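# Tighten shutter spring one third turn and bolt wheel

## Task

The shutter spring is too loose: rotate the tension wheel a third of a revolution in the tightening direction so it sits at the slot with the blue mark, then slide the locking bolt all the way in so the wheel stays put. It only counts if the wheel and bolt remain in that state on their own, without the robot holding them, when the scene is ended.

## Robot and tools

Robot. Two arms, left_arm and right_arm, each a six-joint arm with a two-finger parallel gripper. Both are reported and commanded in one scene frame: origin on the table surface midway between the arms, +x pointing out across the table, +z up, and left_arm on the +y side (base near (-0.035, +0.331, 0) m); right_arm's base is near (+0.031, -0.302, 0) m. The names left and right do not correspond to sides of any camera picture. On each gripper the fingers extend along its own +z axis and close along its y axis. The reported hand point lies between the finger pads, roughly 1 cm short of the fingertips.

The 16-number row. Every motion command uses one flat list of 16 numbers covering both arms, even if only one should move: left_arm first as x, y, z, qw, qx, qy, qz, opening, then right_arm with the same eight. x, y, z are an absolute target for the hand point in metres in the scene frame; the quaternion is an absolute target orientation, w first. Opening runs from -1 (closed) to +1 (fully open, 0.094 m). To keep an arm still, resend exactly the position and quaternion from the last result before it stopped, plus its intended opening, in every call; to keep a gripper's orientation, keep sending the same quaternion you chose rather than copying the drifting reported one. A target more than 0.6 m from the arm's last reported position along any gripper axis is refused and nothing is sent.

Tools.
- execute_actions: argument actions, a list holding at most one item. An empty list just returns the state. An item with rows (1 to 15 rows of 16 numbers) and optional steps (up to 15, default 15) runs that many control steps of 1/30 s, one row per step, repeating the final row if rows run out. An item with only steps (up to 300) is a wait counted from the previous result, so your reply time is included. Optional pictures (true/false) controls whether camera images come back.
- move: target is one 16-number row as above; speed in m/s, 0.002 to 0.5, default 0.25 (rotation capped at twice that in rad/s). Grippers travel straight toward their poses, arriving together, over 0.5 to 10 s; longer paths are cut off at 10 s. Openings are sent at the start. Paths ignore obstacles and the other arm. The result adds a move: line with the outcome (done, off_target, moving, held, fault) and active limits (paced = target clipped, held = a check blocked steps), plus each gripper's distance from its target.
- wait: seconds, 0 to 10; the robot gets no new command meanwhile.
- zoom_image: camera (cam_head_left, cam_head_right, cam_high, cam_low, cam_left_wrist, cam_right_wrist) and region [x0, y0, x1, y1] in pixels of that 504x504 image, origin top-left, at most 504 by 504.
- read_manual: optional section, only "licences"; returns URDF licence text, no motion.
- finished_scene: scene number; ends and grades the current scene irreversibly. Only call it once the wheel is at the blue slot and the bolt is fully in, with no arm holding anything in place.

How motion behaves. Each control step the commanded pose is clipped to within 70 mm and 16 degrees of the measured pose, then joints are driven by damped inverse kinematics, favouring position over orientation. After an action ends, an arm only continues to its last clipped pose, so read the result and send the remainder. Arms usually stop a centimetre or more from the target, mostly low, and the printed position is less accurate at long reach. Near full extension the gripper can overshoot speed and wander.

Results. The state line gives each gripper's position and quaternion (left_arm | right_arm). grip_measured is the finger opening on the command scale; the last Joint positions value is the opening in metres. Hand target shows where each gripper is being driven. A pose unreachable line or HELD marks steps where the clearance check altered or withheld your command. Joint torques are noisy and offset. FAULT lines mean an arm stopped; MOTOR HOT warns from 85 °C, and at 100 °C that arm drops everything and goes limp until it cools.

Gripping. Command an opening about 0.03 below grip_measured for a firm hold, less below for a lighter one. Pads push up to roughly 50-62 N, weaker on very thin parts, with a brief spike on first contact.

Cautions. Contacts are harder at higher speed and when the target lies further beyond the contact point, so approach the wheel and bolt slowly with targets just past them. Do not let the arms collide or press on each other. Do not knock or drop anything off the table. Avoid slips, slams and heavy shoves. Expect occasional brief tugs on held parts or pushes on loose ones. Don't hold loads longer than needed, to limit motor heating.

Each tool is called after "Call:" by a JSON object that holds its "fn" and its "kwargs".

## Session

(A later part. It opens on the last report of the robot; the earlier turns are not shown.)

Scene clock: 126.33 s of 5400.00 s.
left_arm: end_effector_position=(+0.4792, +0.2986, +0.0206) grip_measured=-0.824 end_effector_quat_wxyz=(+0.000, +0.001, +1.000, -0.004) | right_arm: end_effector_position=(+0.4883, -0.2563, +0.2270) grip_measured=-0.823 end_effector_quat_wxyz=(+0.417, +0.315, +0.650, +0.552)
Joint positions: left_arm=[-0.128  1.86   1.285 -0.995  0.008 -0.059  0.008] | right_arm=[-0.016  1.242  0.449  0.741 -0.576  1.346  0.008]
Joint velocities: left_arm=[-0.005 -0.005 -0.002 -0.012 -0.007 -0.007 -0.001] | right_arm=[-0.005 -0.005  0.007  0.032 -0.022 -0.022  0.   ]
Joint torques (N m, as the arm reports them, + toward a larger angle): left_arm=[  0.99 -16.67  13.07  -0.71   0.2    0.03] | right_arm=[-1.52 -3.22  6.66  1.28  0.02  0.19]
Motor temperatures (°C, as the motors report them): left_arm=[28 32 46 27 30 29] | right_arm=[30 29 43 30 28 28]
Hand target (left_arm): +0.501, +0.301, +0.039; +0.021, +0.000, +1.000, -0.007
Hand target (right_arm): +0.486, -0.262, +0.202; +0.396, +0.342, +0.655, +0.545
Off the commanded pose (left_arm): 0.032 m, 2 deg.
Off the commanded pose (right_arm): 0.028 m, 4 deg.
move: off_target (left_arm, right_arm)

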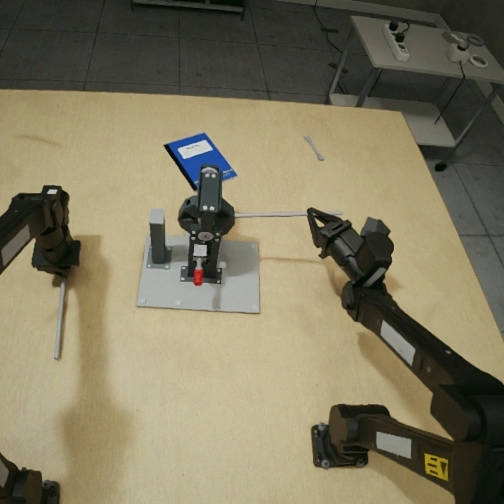

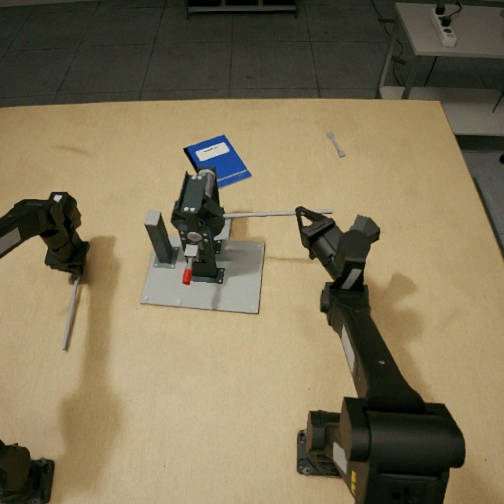

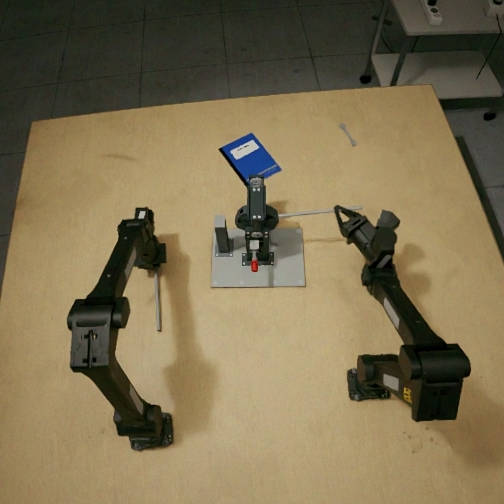

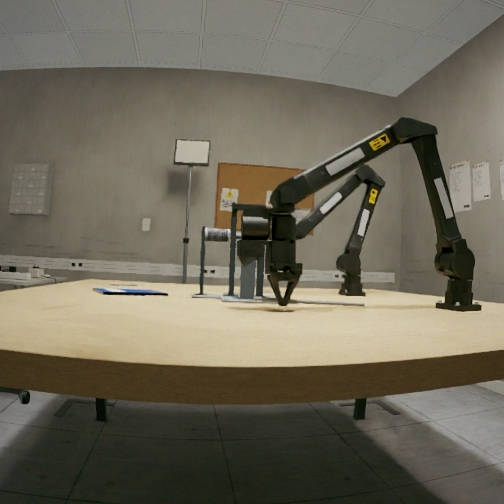

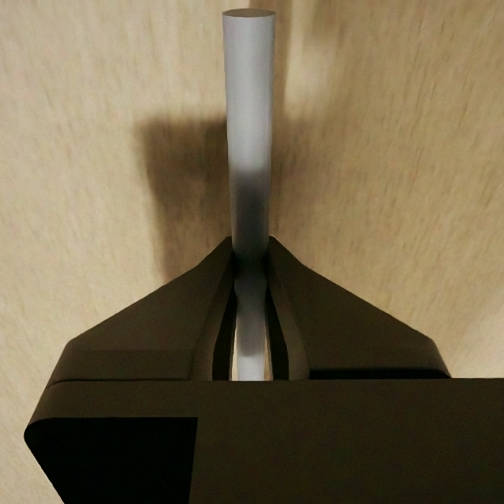

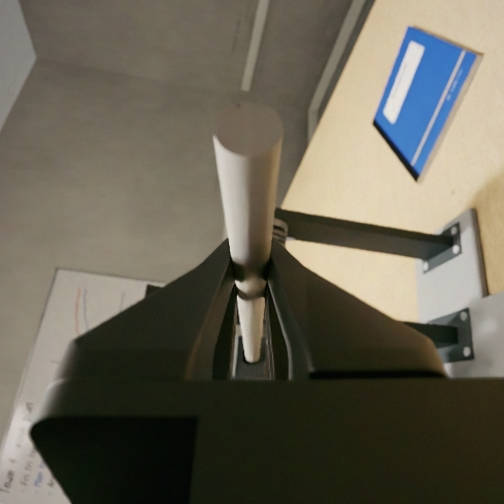

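Call:
{"fn": "execute_actions", "kwargs": {"actions": []}}

Call:
{"fn": "move", "kwargs": {"target": [0.5,0.3,0.036,0.02,0,1,0,-0.95,0.49,-0.262,0.15,0.36,0.38,0.58,0.625,-0.95], "speed": 0.08}}

Scene clock: 134.47 s of 5400.00 s.
left_arm: end_effector_position=(+0.4792, +0.2986, +0.0206) grip_measured=-0.824 end_effector_quat_wxyz=(+0.000, +0.001, +1.000, -0.004) | right_arm: end_effector_position=(+0.4883, -0.2563, +0.2270) grip_measured=-0.823 end_effector_quat_wxyz=(+0.417, +0.315, +0.650, +0.552)
Joint positions: left_arm=[-0.128  1.86   1.285 -0.995  0.008 -0.059  0.008] | right_arm=[-0.016  1.242  0.449  0.741 -0.576  1.346  0.008]
Joint velocities: left_arm=[ 0.005 -0.005  0.002  0.002 -0.022 -0.022 -0.   ] | right_arm=[-0.005 -0.005 -0.007 -0.002  0.022 -0.022 -0.001]
Joint torques (N m, as the arm reports them, + toward a larger angle): left_arm=[  1.02 -16.95  12.99  -0.71   0.2    0.02] | right_arm=[-1.38 -3.18  6.64  1.28  0.02  0.19]
Motor temperatures (°C, as the motors report them): left_arm=[28 32 44 27 30 29] | right_arm=[30 29 41 30 28 28]
Hand target (left_arm): +0.501, +0.301, +0.039; +0.021, +0.000, +1.000, -0.007
Hand target (right_arm): +0.486, -0.262, +0.202; +0.396, +0.342, +0.655, +0.545
Off the commanded pose (left_arm): 0.032 m, 2 deg.
Off the commanded pose (right_arm): 0.028 m, 4 deg.
Steps of this call (steps 1 to 90: nothing new was sent; then 5.13 s passed at rest). Readings (end_effector_position):
1: left_arm (+0.4792, +0.2986, +0.0206) | right_arm (+0.4883, -0.2563, +0.2270)
2: left_arm (+0.4792, +0.2986, +0.0206) | right_arm (+0.4883, -0.2563, +0.2270)
4: left_arm (+0.4792, +0.2986, +0.0206) | right_arm (+0.4883, -0.2563, +0.2270)
8: left_arm (+0.4792, +0.2986, +0.0206) | right_arm (+0.4883, -0.2563, +0.2270)
90: the state above

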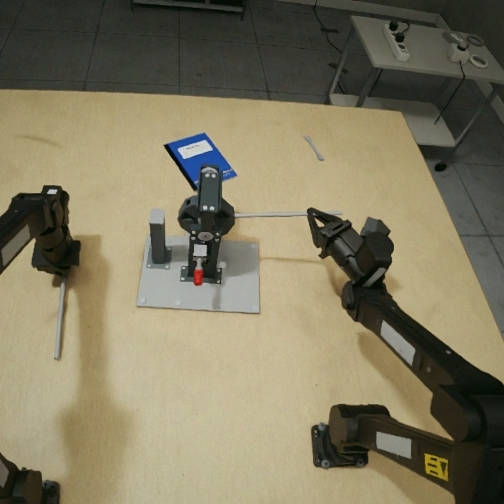

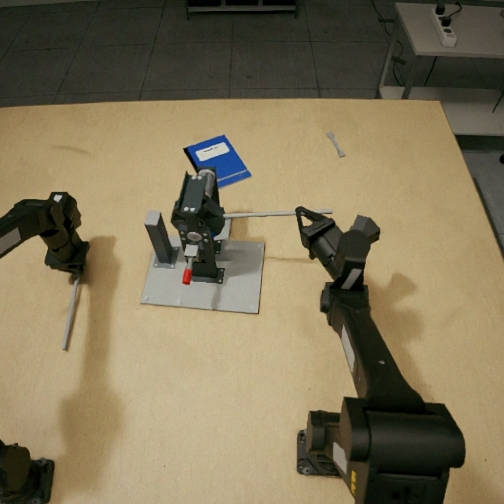

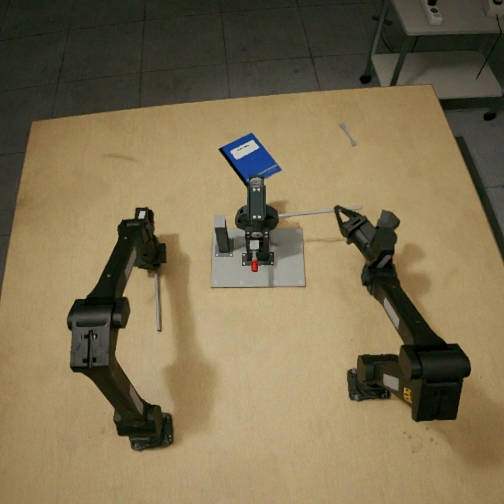

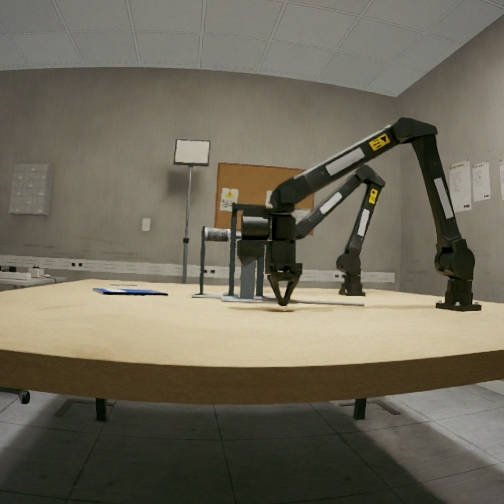

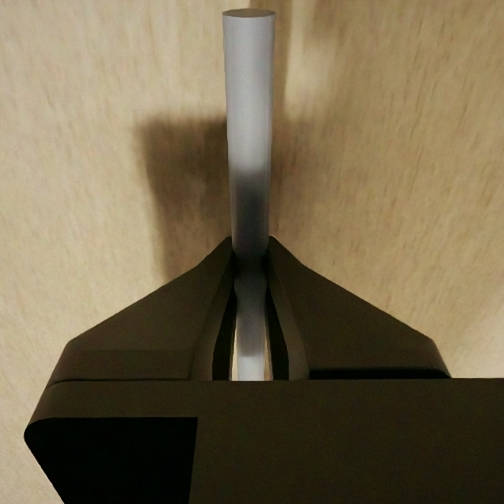

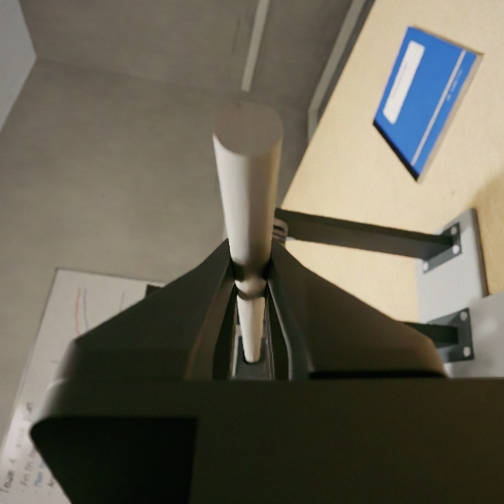

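Scene clock: 136.50 s of 5400.00 s.
left_arm: end_effector_position=(+0.4793, +0.3000, +0.0206) grip_measured=-0.824 end_effector_quat_wxyz=(+0.000, +0.001, +1.000, -0.000) | right_arm: end_effector_position=(+0.4910, -0.2603, +0.1723) grip_measured=-0.823 end_effector_quat_wxyz=(+0.381, +0.357, +0.576, +0.629)
Joint positions: left_arm=[-0.128  1.86   1.285 -0.995  0.    -0.059  0.008] | right_arm=[-0.026  1.593  0.39   1.301 -0.584  1.635  0.008]
Joint velocities: left_arm=[-0.015 -0.005  0.002  0.002  0.051 -0.037 -0.   ] | right_arm=[-0.005 -0.005 -0.017 -0.007 -0.066 -0.007  0.   ]
Joint torques (N m, as the arm reports them, + toward a larger angle): left_arm=[  0.49 -16.92  12.52  -0.54  -0.05  -0.04] | right_arm=[-0.78 -5.31  3.95  1.15 -0.04  0.18]
Motor temperatures (°C, as the motors report them): left_arm=[28 32 43 27 29 29] | right_arm=[30 29 41 30 28 28]
Hand target (left_arm): +0.499, +0.300, +0.036; +0.020, +0.000, +1.000, +0.000
Hand target (right_arm): +0.488, -0.262, +0.152; +0.360, +0.381, +0.579, +0.624
Off the commanded pose (left_arm): 0.026 m, 2 deg.
Off the commanded pose (right_arm): 0.022 m, 4 deg.
move: off_target (left_arm, right_arm)

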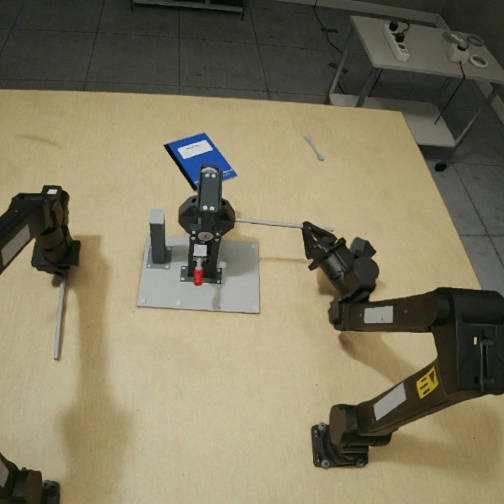

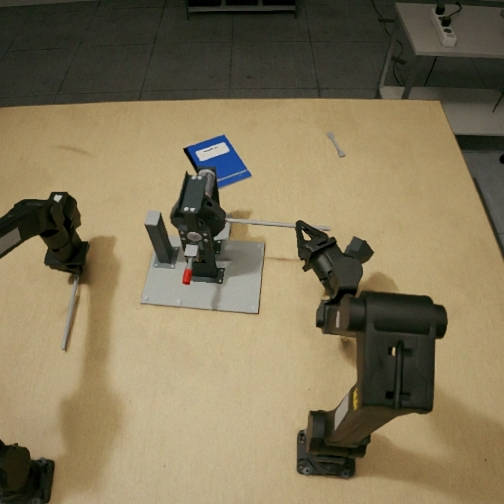

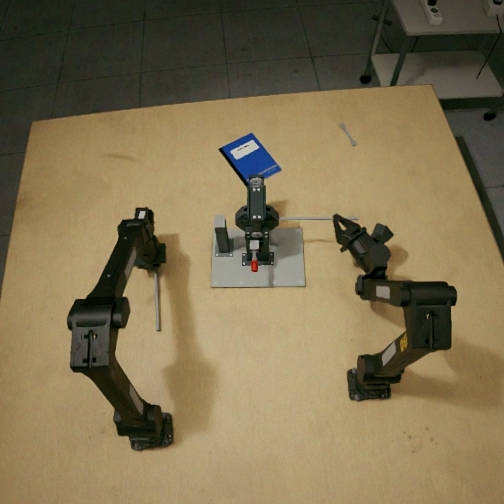

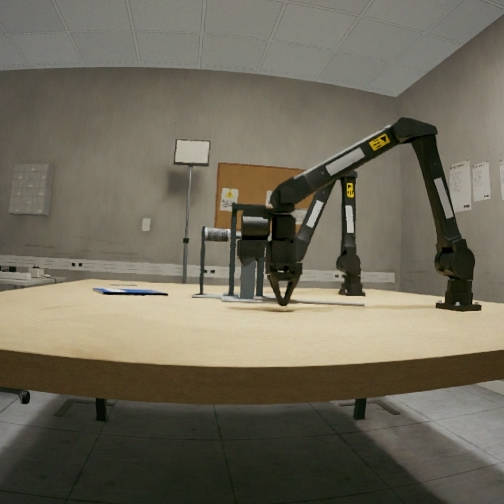

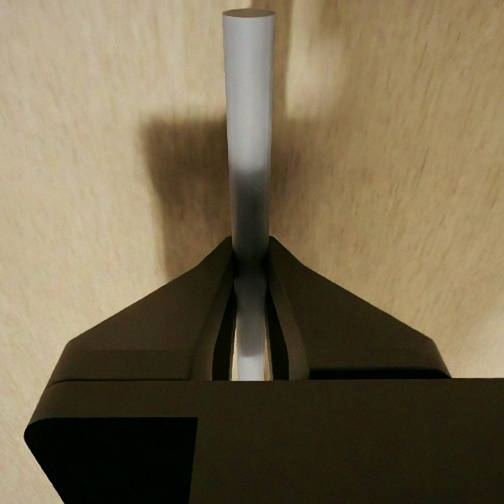

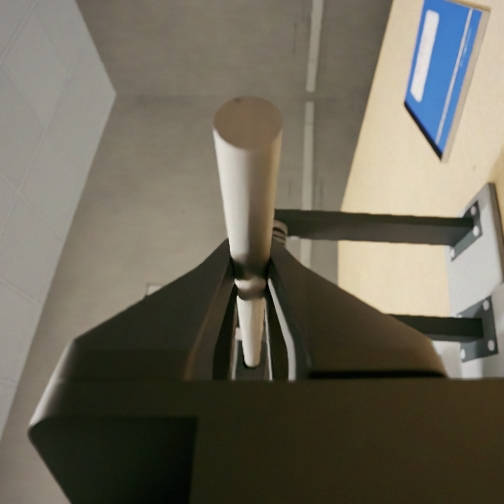

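Call:
{"fn": "execute_actions", "kwargs": {"actions": [{"rows":[[0.495,0.3,0.022,0.02,0,1,0,-0.95,0.49,-0.262,0.15,0.36,0.38,0.58,0.625,-0.95]]}], "pictures": false}}

Call:
{"fn": "execute_actions", "kwargs": {"actions": [{"rows":[[0.495,0.3,0.022,0.02,0,1,0,-0.3,0.49,-0.262,0.15,0.36,0.38,0.58,0.625,-0.95]],"steps":10}], "pictures": false}}

Call:
{"fn": "move", "kwargs": {"target": [0.4,0.28,0.16,0.1,0,0.995,0,-0.3,0.49,-0.262,0.15,0.36,0.38,0.58,0.625,-0.95]}}

Call:
{"fn": "move", "kwargs": {"target": [0.35,-0.03,0.19,0.383,0.04,0.924,-0.017,0,0.49,-0.262,0.15,0.36,0.38,0.58,0.625,-0.95]}}

Call:
{"fn": "move", "kwargs": {"target": [0.395,-0.032,0.16,0.383,0.04,0.924,-0.017,0,0.49,-0.262,0.15,0.36,0.38,0.58,0.625,-0.95], "speed": 0.1}}

Scene clock: 140.40 s of 5400.00 s.
left_arm: end_effector_position=(+0.4839, +0.2997, +0.0206) grip_measured=-0.824 end_effector_quat_wxyz=(+0.010, +0.001, +1.000, -0.001) | right_arm: end_effector_position=(+0.4910, -0.2602, +0.1718) grip_measured=-0.823 end_effector_quat_wxyz=(+0.381, +0.357, +0.575, +0.630)
Joint positions: left_arm=[-0.128  1.86   1.285 -0.977  0.    -0.059  0.008] | right_arm=[-0.026  1.598  0.39   1.31  -0.584  1.638  0.008]
Joint velocities: left_arm=[-0.024 -0.005 -0.017 -0.002  0.037 -0.037 -0.001] | right_arm=[ 0.005  0.005 -0.002  0.012 -0.051  0.051  0.   ]
Joint torques (N m, as the arm reports them, + toward a larger angle): left_arm=[  0.44 -16.14  10.05   0.29  -0.04  -0.04] | right_arm=[-0.83 -5.21  4.16  1.06 -0.12  0.18]
Motor temperatures (°C, as the motors report them): left_arm=[28 33 43 27 29 29] | right_arm=[30 29 40 30 28 28]
Hand target (left_arm): +0.495, +0.300, +0.022; +0.020, +0.000, +1.000, +0.000
Hand target (right_arm): +0.489, -0.262, +0.151; +0.360, +0.380, +0.580, +0.625
Off the commanded pose (left_arm): 0.011 m, 1 deg.
Off the commanded pose (right_arm): 0.022 m, 4 deg.
Steps of this call (steps 1 to 90: nothing new was sent; then 0.40 s passed at rest; steps 91 to 105: all 15 steps of this action). Readings (end_effector_position):
91: left_arm (+0.4800, +0.3000, +0.0206) | right_arm (+0.4909, -0.2601, +0.1724)
92: left_arm (+0.4812, +0.2999, +0.0206) | right_arm (+0.4909, -0.2602, +0.1723)
94: left_arm (+0.4831, +0.2998, +0.0206) | right_arm (+0.4910, -0.2602, +0.1720)
98: left_arm (+0.4839, +0.2997, +0.0206) | right_arm (+0.4910, -0.2602, +0.1718)
105: the state above

Scene clock: 140.73 s of 5400.00 s.
left_arm: end_effector_position=(+0.4839, +0.2997, +0.0206) grip_measured=-0.302 end_effector_quat_wxyz=(+0.010, +0.001, +1.000, -0.001) | right_arm: end_effector_position=(+0.4910, -0.2602, +0.1718) grip_measured=-0.823 end_effector_quat_wxyz=(+0.381, +0.357, +0.575, +0.630)
Joint positions: left_arm=[-0.128  1.86   1.285 -0.977  0.    -0.059  0.033] | right_arm=[-0.026  1.598  0.39   1.31  -0.584  1.638  0.008]
Joint velocities: left_arm=[ 0.005 -0.005 -0.017 -0.002  0.022  0.051  0.001] | right_arm=[-0.015 -0.005 -0.017 -0.012 -0.037  0.037  0.   ]
Joint torques (N m, as the arm reports them, + toward a larger angle): left_arm=[  0.47 -16.21   9.96   0.34  -0.04  -0.05] | right_arm=[-0.98 -5.06  4.16  1.06 -0.13  0.17]
Motor temperatures (°C, as the motors report them): left_arm=[28 33 43 27 29 29] | right_arm=[30 29 40 30 28 28]
Hand target (left_arm): +0.495, +0.300, +0.022; +0.020, +0.000, +1.000, +0.000
Hand target (right_arm): +0.489, -0.262, +0.151; +0.360, +0.380, +0.580, +0.625
Off the commanded pose (left_arm): 0.011 m, 1 deg.
Off the commanded pose (right_arm): 0.022 m, 4 deg.
Steps of this call (steps 1 to 10: all 10 steps of this action). Readings (end_effector_position):
1: left_arm (+0.4839, +0.2997, +0.0206) | right_arm (+0.4910, -0.2602, +0.1718)
2: left_arm (+0.4839, +0.2997, +0.0206) | right_arm (+0.4910, -0.2602, +0.1718)
4: left_arm (+0.4839, +0.2997, +0.0206) | right_arm (+0.4910, -0.2602, +0.1718)
8: left_arm (+0.4839, +0.2997, +0.0206) | right_arm (+0.4910, -0.2602, +0.1718)
10: the state above

Scene clock: 142.20 s of 5400.00 s.
left_arm: end_effector_position=(+0.4036, +0.2819, +0.1670) grip_measured=-0.302 end_effector_quat_wxyz=(+0.109, +0.003, +0.994, -0.001) | right_arm: end_effector_position=(+0.4910, -0.2603, +0.1717) grip_measured=-0.823 end_effector_quat_wxyz=(+0.381, +0.357, +0.575, +0.630)
Joint positions: left_arm=[-0.188  1.395  1.108 -1.067 -0.023 -0.112  0.033] | right_arm=[-0.026  1.599  0.39   1.31  -0.585  1.638  0.008]
Joint velocities: left_arm=[ 0.015 -0.015  0.002 -0.007  0.037 -0.007 -0.   ] | right_arm=[-0.005  0.015 -0.002 -0.017 -0.037 -0.051 -0.001]
Joint torques (N m, as the arm reports them, + toward a larger angle): left_arm=[  0.07 -10.56   9.63  -0.27  -0.07  -0.1 ] | right_arm=[-0.82 -5.16  4.16  1.08 -0.11  0.17]
Motor temperatures (°C, as the motors report them): left_arm=[28 33 42 27 29 29] | right_arm=[30 29 39 30 28 28]
Hand target (left_arm): +0.400, +0.280, +0.163; +0.100, +0.001, +0.995, +0.001
Hand target (right_arm): +0.489, -0.262, +0.151; +0.360, +0.380, +0.580, +0.625
Off the commanded pose (left_arm): 0.008 m, 1 deg.
Off the commanded pose (right_arm): 0.022 m, 4 deg.
move: off_target (right_arm)

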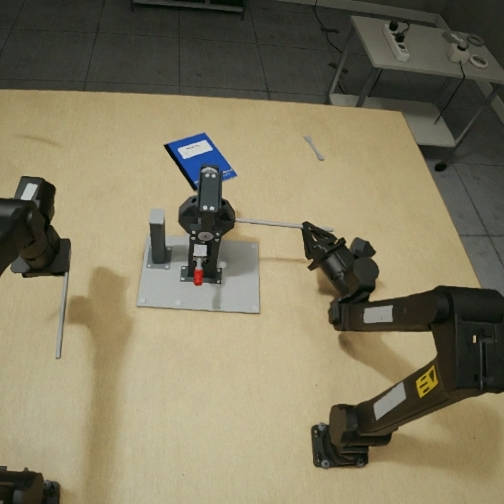

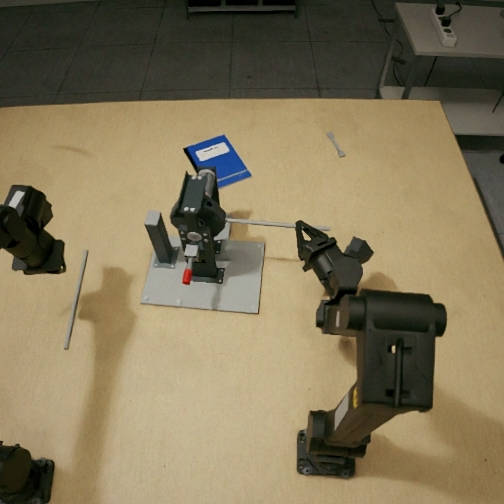

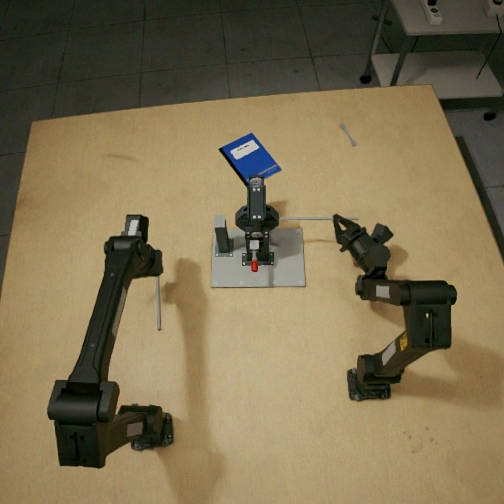

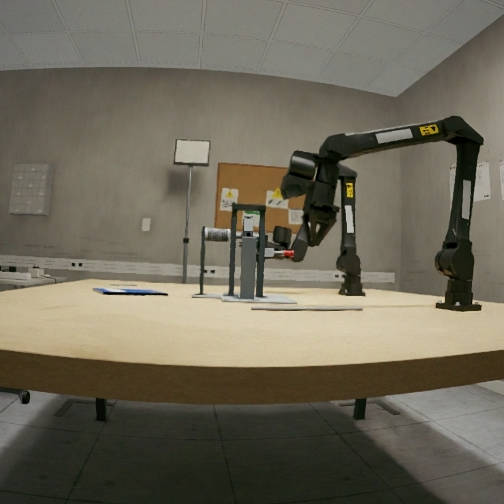

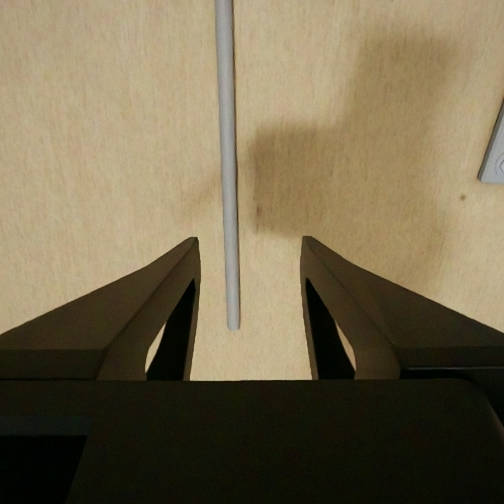

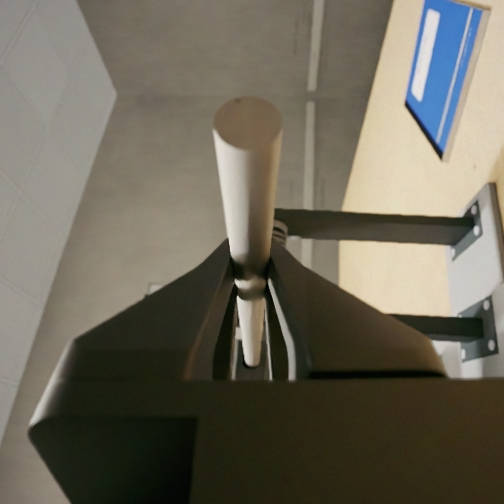

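Scene clock: 144.13 s of 5400.00 s.
left_arm: end_effector_position=(+0.3225, -0.0179, +0.1662) grip_measured=-0.002 end_effector_quat_wxyz=(+0.358, +0.059, +0.932, +0.006) | right_arm: end_effector_position=(+0.4909, -0.2602, +0.1718) grip_measured=-0.823 end_effector_quat_wxyz=(+0.381, +0.356, +0.575, +0.630)
Joint positions: left_arm=[-1.022  1.433  1.012 -0.645 -0.556 -0.682  0.047] | right_arm=[-0.026  1.598  0.39   1.31  -0.585  1.638  0.008]
Joint velocities: left_arm=[-0.024 -0.015 -0.012  0.012 -0.095 -0.022 -0.   ] | right_arm=[-0.005 -0.005  0.002 -0.002 -0.022 -0.007 -0.001]
Joint torques (N m, as the arm reports them, + toward a larger angle): left_arm=[  0.96 -10.94  14.6    1.38  -0.42  -0.12] | right_arm=[-0.86 -5.21  4.21  1.02 -0.1   0.16]
Motor temperatures (°C, as the motors report them): left_arm=[28 32 42 27 29 29] | right_arm=[30 29 39 30 27 28]
Hand target (left_arm): +0.339, -0.033, +0.191; +0.378, +0.040, +0.925, -0.017
Hand target (right_arm): +0.489, -0.262, +0.151; +0.360, +0.380, +0.580, +0.625
Off the commanded pose (left_arm): 0.038 m, 5 deg.
Off the commanded pose (right_arm): 0.022 m, 4 deg.
move: off_target (left_arm, right_arm)

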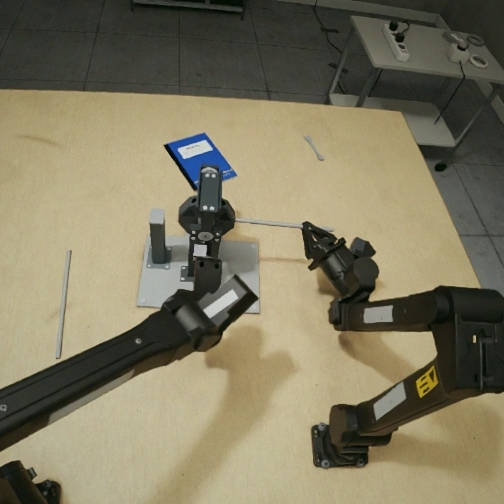

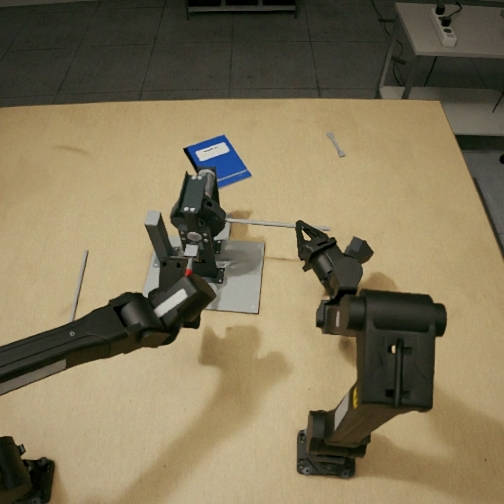

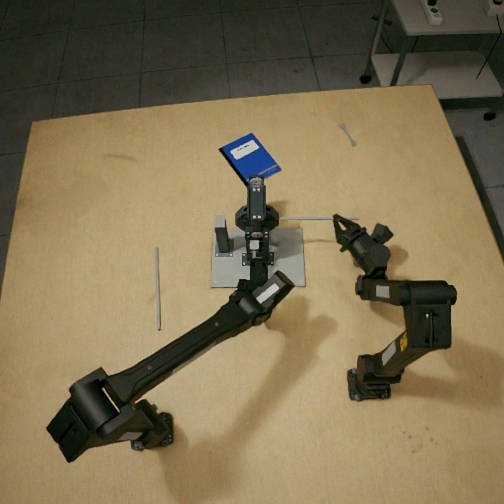

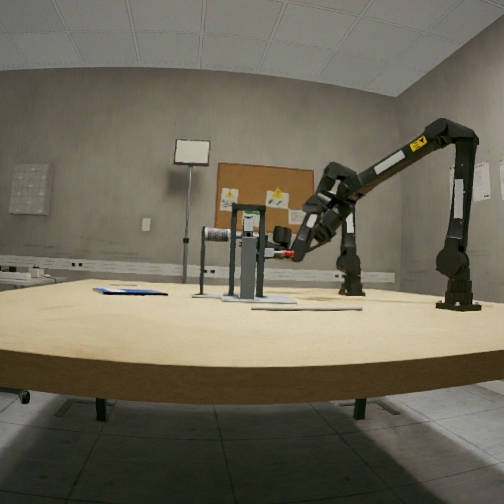

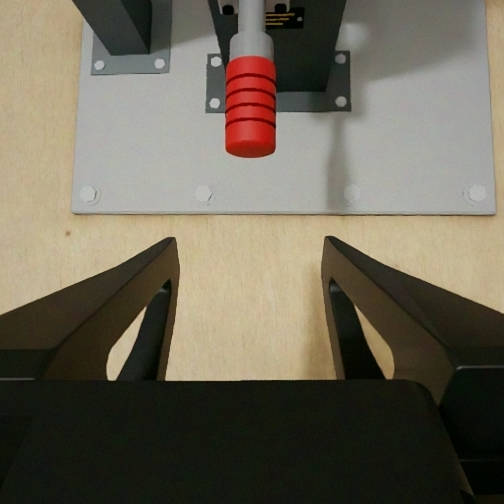

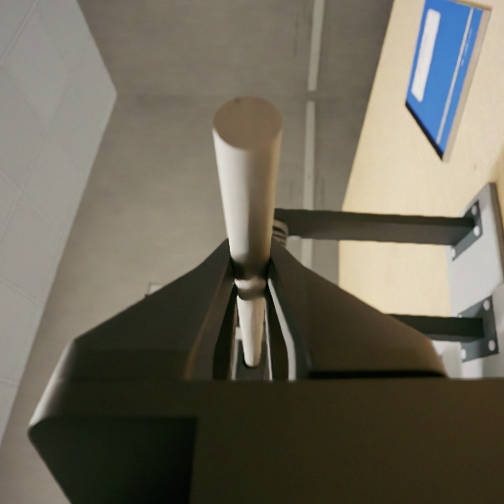

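Scene clock: 145.30 s of 5400.00 s.
left_arm: end_effector_position=(+0.3769, -0.0147, +0.1431) grip_measured=-0.002 end_effector_quat_wxyz=(+0.368, +0.044, +0.929, -0.001) | right_arm: end_effector_position=(+0.4909, -0.2602, +0.1718) grip_measured=-0.823 end_effector_quat_wxyz=(+0.381, +0.356, +0.575, +0.630)
Joint positions: left_arm=[-0.923  1.529  1.035 -0.502 -0.516 -0.604  0.047] | right_arm=[-0.026  1.599  0.39   1.311 -0.585  1.638  0.008]
Joint velocities: left_arm=[-0.005  0.005  0.002 -0.012 -0.037  0.007 -0.001] | right_arm=[-0.005 -0.015 -0.007  0.007  0.081 -0.007  0.   ]
Joint torques (N m, as the arm reports them, + toward a larger angle): left_arm=[  0.79 -11.27  14.38   1.45  -0.14   0.07] | right_arm=[-0.75 -5.14  4.16  1.04 -0.09  0.18]
Motor temperatures (°C, as the motors report them): left_arm=[28 32 42 27 29 29] | right_arm=[30 29 39 30 27 28]
Hand target (left_arm): +0.394, -0.031, +0.160; +0.384, +0.040, +0.922, -0.016
Hand target (right_arm): +0.489, -0.262, +0.151; +0.360, +0.380, +0.580, +0.625
Off the commanded pose (left_arm): 0.030 m, 3 deg.
Off the commanded pose (right_arm): 0.022 m, 4 deg.
move: off_target (left_arm, right_arm)

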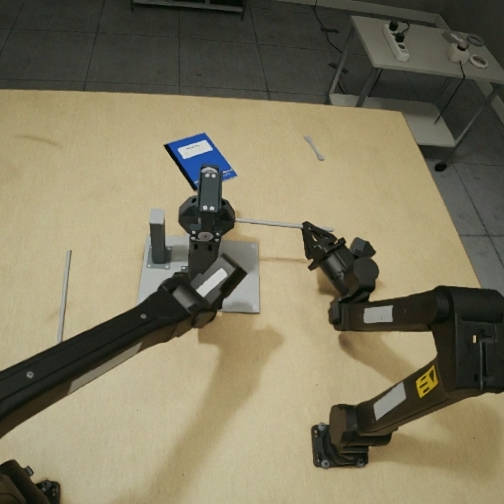

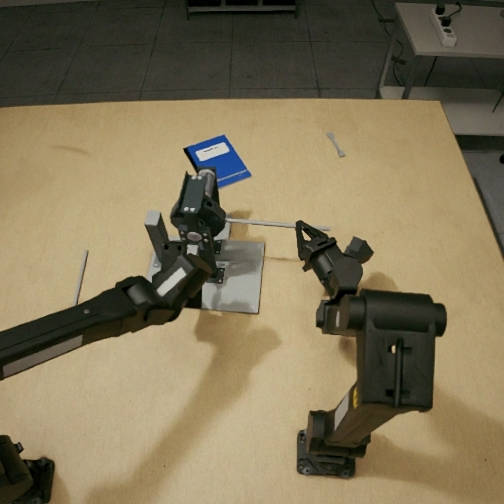

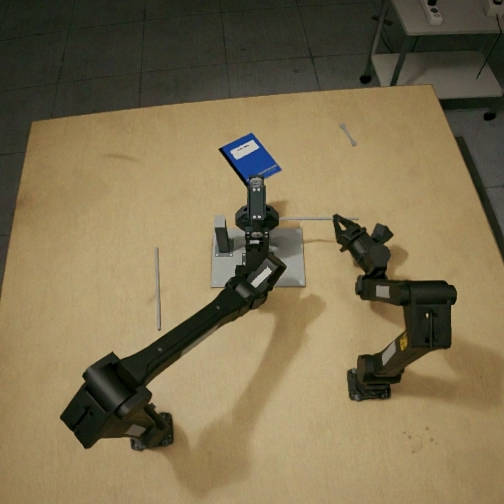

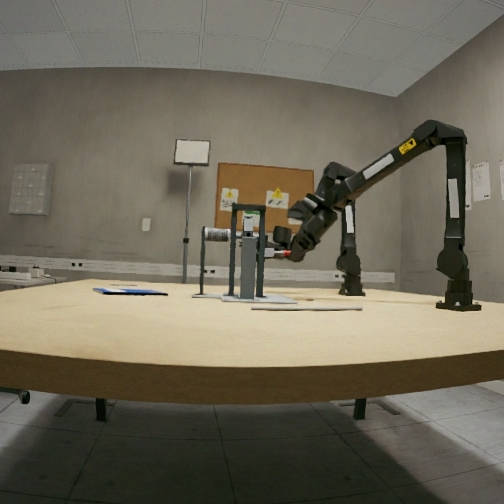

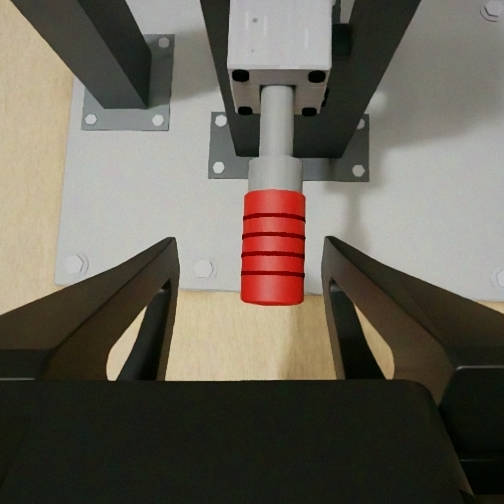

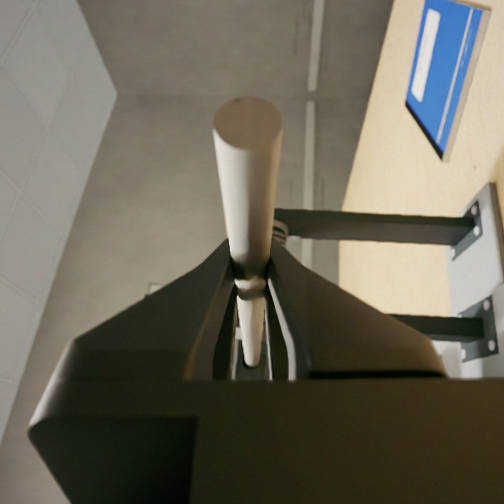

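Call:
{"fn": "execute_actions", "kwargs": {"actions": [{"rows":[[0.398,-0.04,0.166,0.383,0.04,0.924,-0.017,-0.2,0.49,-0.262,0.15,0.36,0.38,0.58,0.625,-0.95],[0.398,-0.04,0.166,0.383,0.04,0.924,-0.017,-0.3,0.49,-0.262,0.15,0.36,0.38,0.58,0.625,-0.95],[0.398,-0.04,0.166,0.383,0.04,0.924,-0.017,-0.72,0.49,-0.262,0.15,0.36,0.38,0.58,0.625,-0.95]]}], "pictures": false}}

Call:
{"fn": "move", "kwargs": {"target": [0.435,-0.043,0.166,0.383,0.04,0.924,-0.017,-0.72,0.49,-0.262,0.15,0.36,0.38,0.58,0.625,-0.95], "speed": 0.05}}

Scene clock: 149.30 s of 5400.00 s.
left_arm: end_effector_position=(+0.3804, -0.0221, +0.1465) grip_measured=-0.666 end_effector_quat_wxyz=(+0.369, +0.046, +0.928, -0.005) | right_arm: end_effector_position=(+0.4909, -0.2602, +0.1718) grip_measured=-0.823 end_effector_quat_wxyz=(+0.381, +0.356, +0.575, +0.630)
Joint positions: left_arm=[-0.926  1.54   1.056 -0.505 -0.512 -0.603  0.016] | right_arm=[-0.026  1.599  0.39   1.311 -0.585  1.638  0.008]
Joint velocities: left_arm=[ 0.015 -0.024 -0.002  0.017 -0.095 -0.022  0.   ] | right_arm=[-0.005  0.005 -0.007  0.017 -0.095 -0.007 -0.   ]
Joint torques (N m, as the arm reports them, + toward a larger angle): left_arm=[  0.41 -11.65  15.35   0.57  -0.39  -0.04] | right_arm=[-0.92 -5.19  4.19  1.02 -0.1   0.17]
Motor temperatures (°C, as the motors report them): left_arm=[28 32 43 27 29 29] | right_arm=[30 29 38 30 27 28]
Hand target (left_arm): +0.396, -0.039, +0.166; +0.383, +0.040, +0.923, -0.017
Hand target (right_arm): +0.489, -0.262, +0.151; +0.360, +0.380, +0.580, +0.625
Off the commanded pose (left_arm): 0.032 m, 2 deg.
Off the commanded pose (right_arm): 0.022 m, 4 deg.
Steps of this call (steps 1 to 90: nothing new was sent; then 0.50 s passed at rest; steps 91 to 105: all 15 steps of this action). Readings (end_effector_position):
91: left_arm (+0.3774, -0.0153, +0.1439) | right_arm (+0.4909, -0.2602, +0.1718)
92: left_arm (+0.3784, -0.0165, +0.1448) | right_arm (+0.4909, -0.2602, +0.1718)
94: left_arm (+0.3805, -0.0219, +0.1478) | right_arm (+0.4909, -0.2602, +0.1718)
98: left_arm (+0.3804, -0.0221, +0.1465) | right_arm (+0.4909, -0.2602, +0.1718)
105: the state above

Scene clock: 151.00 s of 5400.00 s.
left_arm: end_effector_position=(+0.3862, -0.0228, +0.1465) grip_measured=-0.666 end_effector_quat_wxyz=(+0.361, +0.055, +0.931, -0.002) | right_arm: end_effector_position=(+0.4908, -0.2602, +0.1737) grip_measured=-0.823 end_effector_quat_wxyz=(+0.384, +0.353, +0.575, +0.630)
Joint positions: left_arm=[-0.914  1.553  1.079 -0.525 -0.495 -0.581  0.016] | right_arm=[-0.026  1.595  0.39   1.311 -0.585  1.633  0.008]
Joint velocities: left_arm=[ 0.005 -0.005  0.017 -0.012 -0.051 -0.081  0.   ] | right_arm=[-0.015 -0.005 -0.012 -0.007 -0.037 -0.022  0.   ]
Joint torques (N m, as the arm reports them, + toward a larger angle): left_arm=[ 3.32 -8.64 18.71  2.    0.    0.22] | right_arm=[-0.86 -4.77  4.17  1.01 -0.1   0.22]
Motor temperatures (°C, as the motors report them): left_arm=[28 32 43 27 29 29] | right_arm=[30 29 38 30 27 28]
Hand target (left_arm): +0.430, -0.038, +0.167; +0.384, +0.040, +0.922, -0.016
Hand target (right_arm): +0.488, -0.262, +0.151; +0.360, +0.380, +0.580, +0.625
Off the commanded pose (left_arm): 0.056 m, 4 deg.
Off the commanded pose (right_arm): 0.024 m, 4 deg.
move: off_target (left_arm, right_arm)

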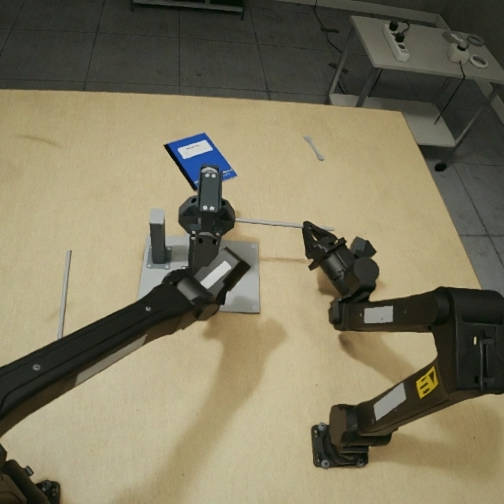

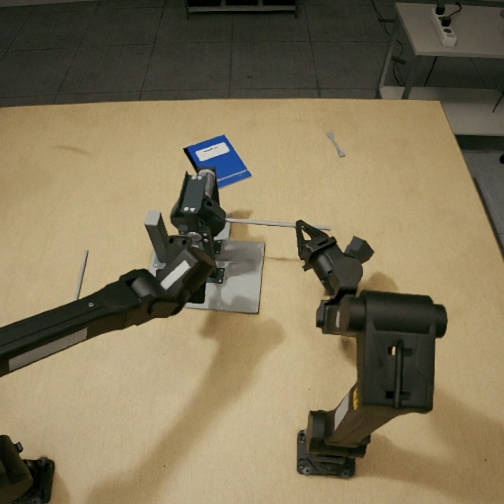

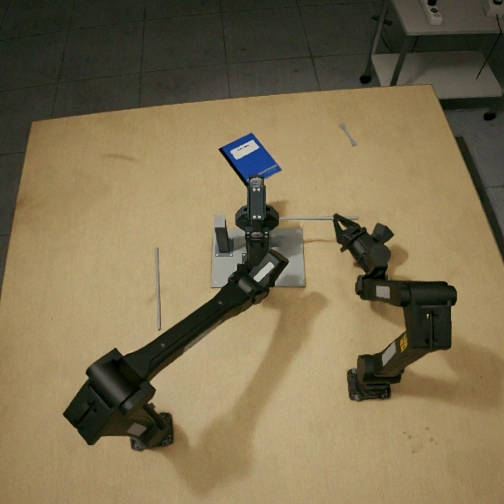

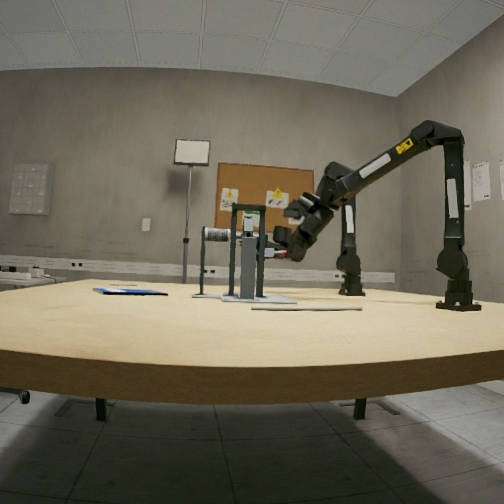

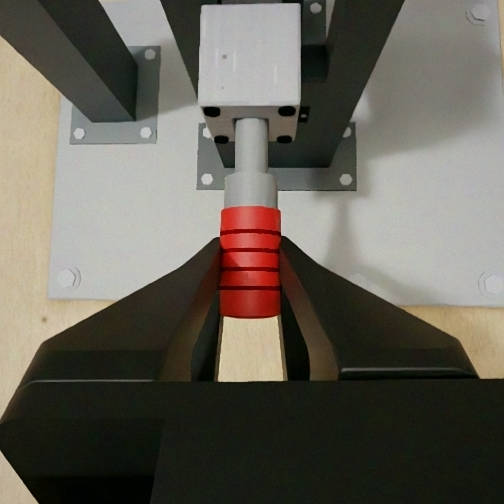

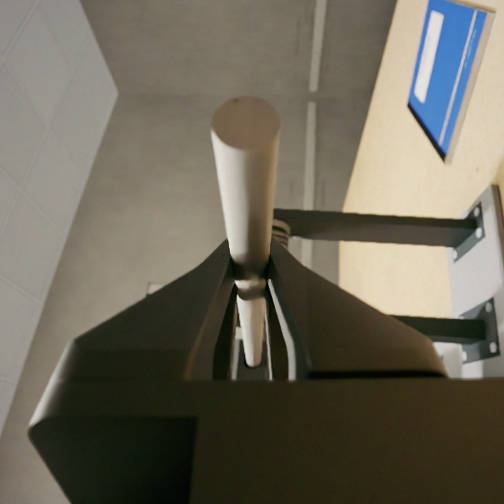

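The bolt pushes the bar up, so ease up.

Call:
{"fn": "execute_actions", "kwargs": {"actions": [{"rows":[[0.435,-0.043,0.166,0.383,0.04,0.924,-0.017,-0.72,0.49,-0.262,0.16,0.367,0.373,0.58,0.625,-0.95]]}]}}

Scene clock: 155.33 s of 5400.00 s.
left_arm: end_effector_position=(+0.3862, -0.0228, +0.1465) grip_measured=-0.666 end_effector_quat_wxyz=(+0.361, +0.055, +0.931, -0.002) | right_arm: end_effector_position=(+0.4907, -0.2602, +0.1745) grip_measured=-0.823 end_effector_quat_wxyz=(+0.384, +0.353, +0.575, +0.630)
Joint positions: left_arm=[-0.914  1.553  1.079 -0.525 -0.495 -0.58   0.016] | right_arm=[-0.026  1.593  0.39   1.311 -0.585  1.633  0.008]
Joint velocities: left_arm=[ 0.015 -0.015 -0.007 -0.002 -0.095 -0.051  0.001] | right_arm=[ 0.005 -0.005  0.007  0.007  0.022  0.007 -0.001]
Joint torques (N m, as the arm reports them, + toward a larger angle): left_arm=[ 3.3  -8.67 18.83  1.97  0.    0.2 ] | right_arm=[-0.75 -7.05  4.52  0.21 -0.08  0.12]
Motor temperatures (°C, as the motors report them): left_arm=[28 32 46 27 29 29] | right_arm=[30 29 38 30 27 28]
Hand target (left_arm): +0.430, -0.038, +0.167; +0.384, +0.040, +0.922, -0.016
Hand target (right_arm): +0.489, -0.262, +0.160; +0.367, +0.373, +0.580, +0.625
Off the commanded pose (left_arm): 0.056 m, 4 deg.
Off the commanded pose (right_arm): 0.015 m, 3 deg.
Steps of this call (steps 1 to 90: nothing new was sent; then 0.83 s passed at rest; steps 91 to 105: all 15 steps of this action). Readings (end_effector_position):
91: left_arm (+0.3862, -0.0228, +0.1465) | right_arm (+0.4907, -0.2602, +0.1740)
92: left_arm (+0.3862, -0.0228, +0.1465) | right_arm (+0.4907, -0.2602, +0.1745)
94: left_arm (+0.3862, -0.0228, +0.1465) | right_arm (+0.4907, -0.2602, +0.1745)
98: left_arm (+0.3862, -0.0228, +0.1465) | right_arm (+0.4907, -0.2602, +0.1745)
105: the state above

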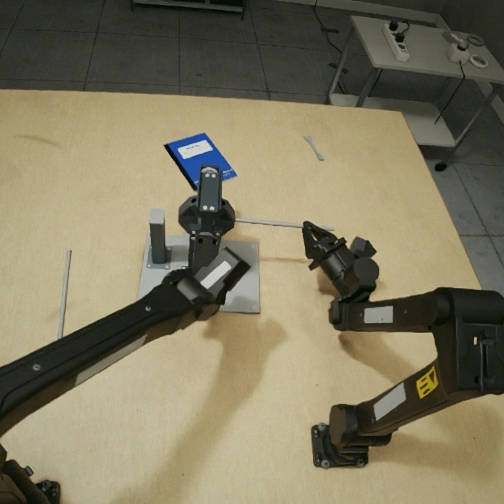

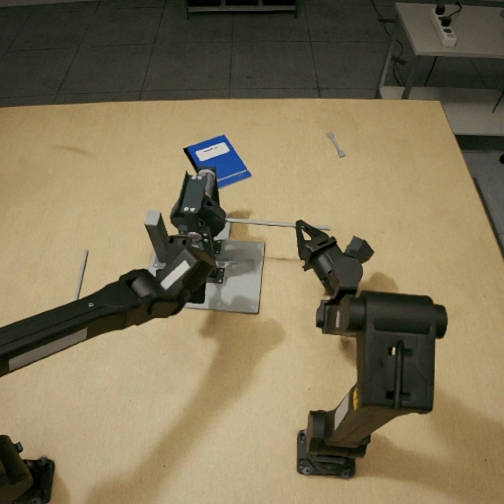

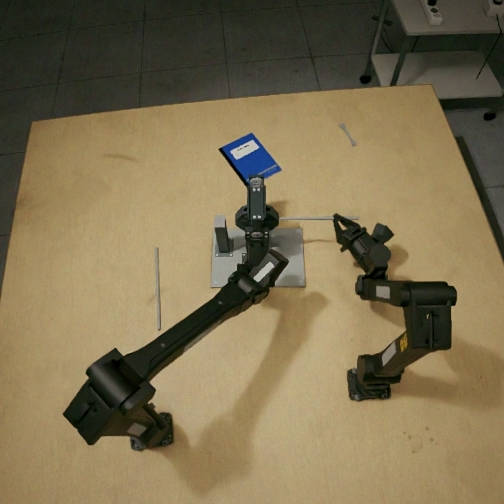

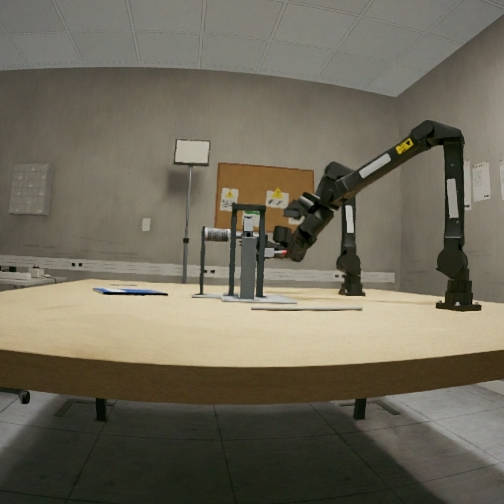

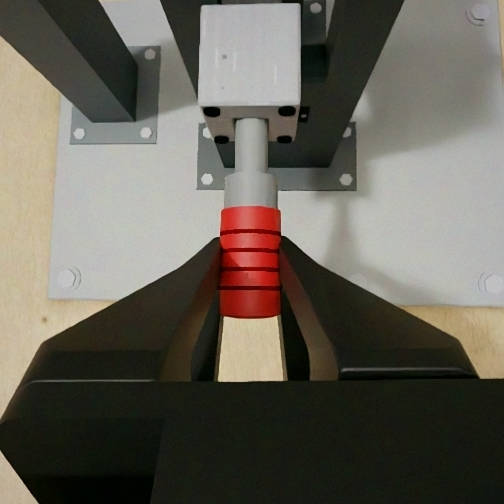

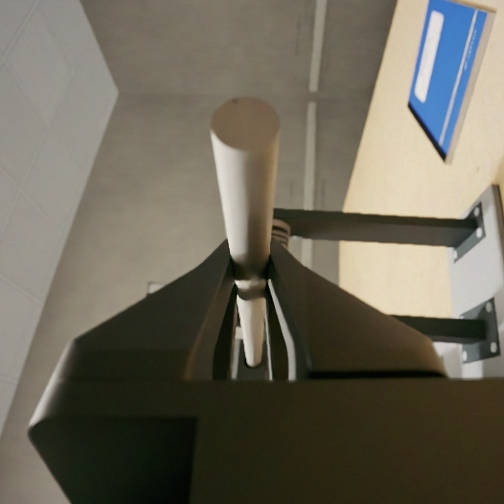

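Wheel seems to rest against the bolt; try down instead.

Call:
{"fn": "execute_actions", "kwargs": {"actions": [{"rows":[[0.425,-0.04,0.16,0.383,0.04,0.924,-0.017,-0.72,0.49,-0.262,0.15,0.36,0.38,0.58,0.625,-0.95],[0.425,-0.04,0.16,0.383,0.04,0.924,-0.017,-0.72,0.49,-0.262,0.144,0.36,0.38,0.58,0.625,-0.95],[0.425,-0.04,0.16,0.383,0.04,0.924,-0.017,-0.72,0.49,-0.262,0.135,0.35,0.39,0.58,0.625,-0.95]]}], "pictures": false}}

Scene clock: 157.83 s of 5400.00 s.
left_arm: end_effector_position=(+0.4006, -0.0240, +0.1467) grip_measured=-0.666 end_effector_quat_wxyz=(+0.366, +0.049, +0.929, -0.002) | right_arm: end_effector_position=(+0.4914, -0.2596, +0.1603) grip_measured=-0.823 end_effector_quat_wxyz=(+0.366, +0.367, +0.571, +0.637)
Joint positions: left_arm=[-0.896  1.576  1.101 -0.506 -0.494 -0.571  0.016] | right_arm=[-0.026  1.646  0.39   1.351 -0.59   1.675  0.008]
Joint velocities: left_arm=[-0.015 -0.005 -0.017 -0.002 -0.022 -0.007  0.001] | right_arm=[ 0.005 -0.005 -0.002  0.007 -0.007 -0.051  0.001]
Joint torques (N m, as the arm reports them, + toward a larger angle): left_arm=[  1.29 -11.31  14.97   1.78  -0.17   0.03] | right_arm=[-0.77 -5.17  3.47  0.76  0.   -0.04]
Motor temperatures (°C, as the motors report them): left_arm=[28 32 47 27 29 29] | right_arm=[30 29 38 30 27 28]
Hand target (left_arm): +0.423, -0.039, +0.161; +0.383, +0.040, +0.923, -0.017
Hand target (right_arm): +0.488, -0.262, +0.136; +0.349, +0.390, +0.580, +0.625
Off the commanded pose (left_arm): 0.032 m, 3 deg.
Off the commanded pose (right_arm): 0.025 m, 4 deg.
Steps of this call (steps 1 to 60: nothing new was sent; steps 61 to 75: all 15 steps of this action). Readings (end_effector_position):
61: left_arm (+0.3862, -0.0228, +0.1465) | right_arm (+0.4907, -0.2602, +0.1741)
62: left_arm (+0.3862, -0.0228, +0.1465) | right_arm (+0.4908, -0.2602, +0.1736)
64: left_arm (+0.3862, -0.0228, +0.1465) | right_arm (+0.4910, -0.2602, +0.1708)
68: left_arm (+0.3941, -0.0233, +0.1463) | right_arm (+0.4914, -0.2597, +0.1609)
75: the state above


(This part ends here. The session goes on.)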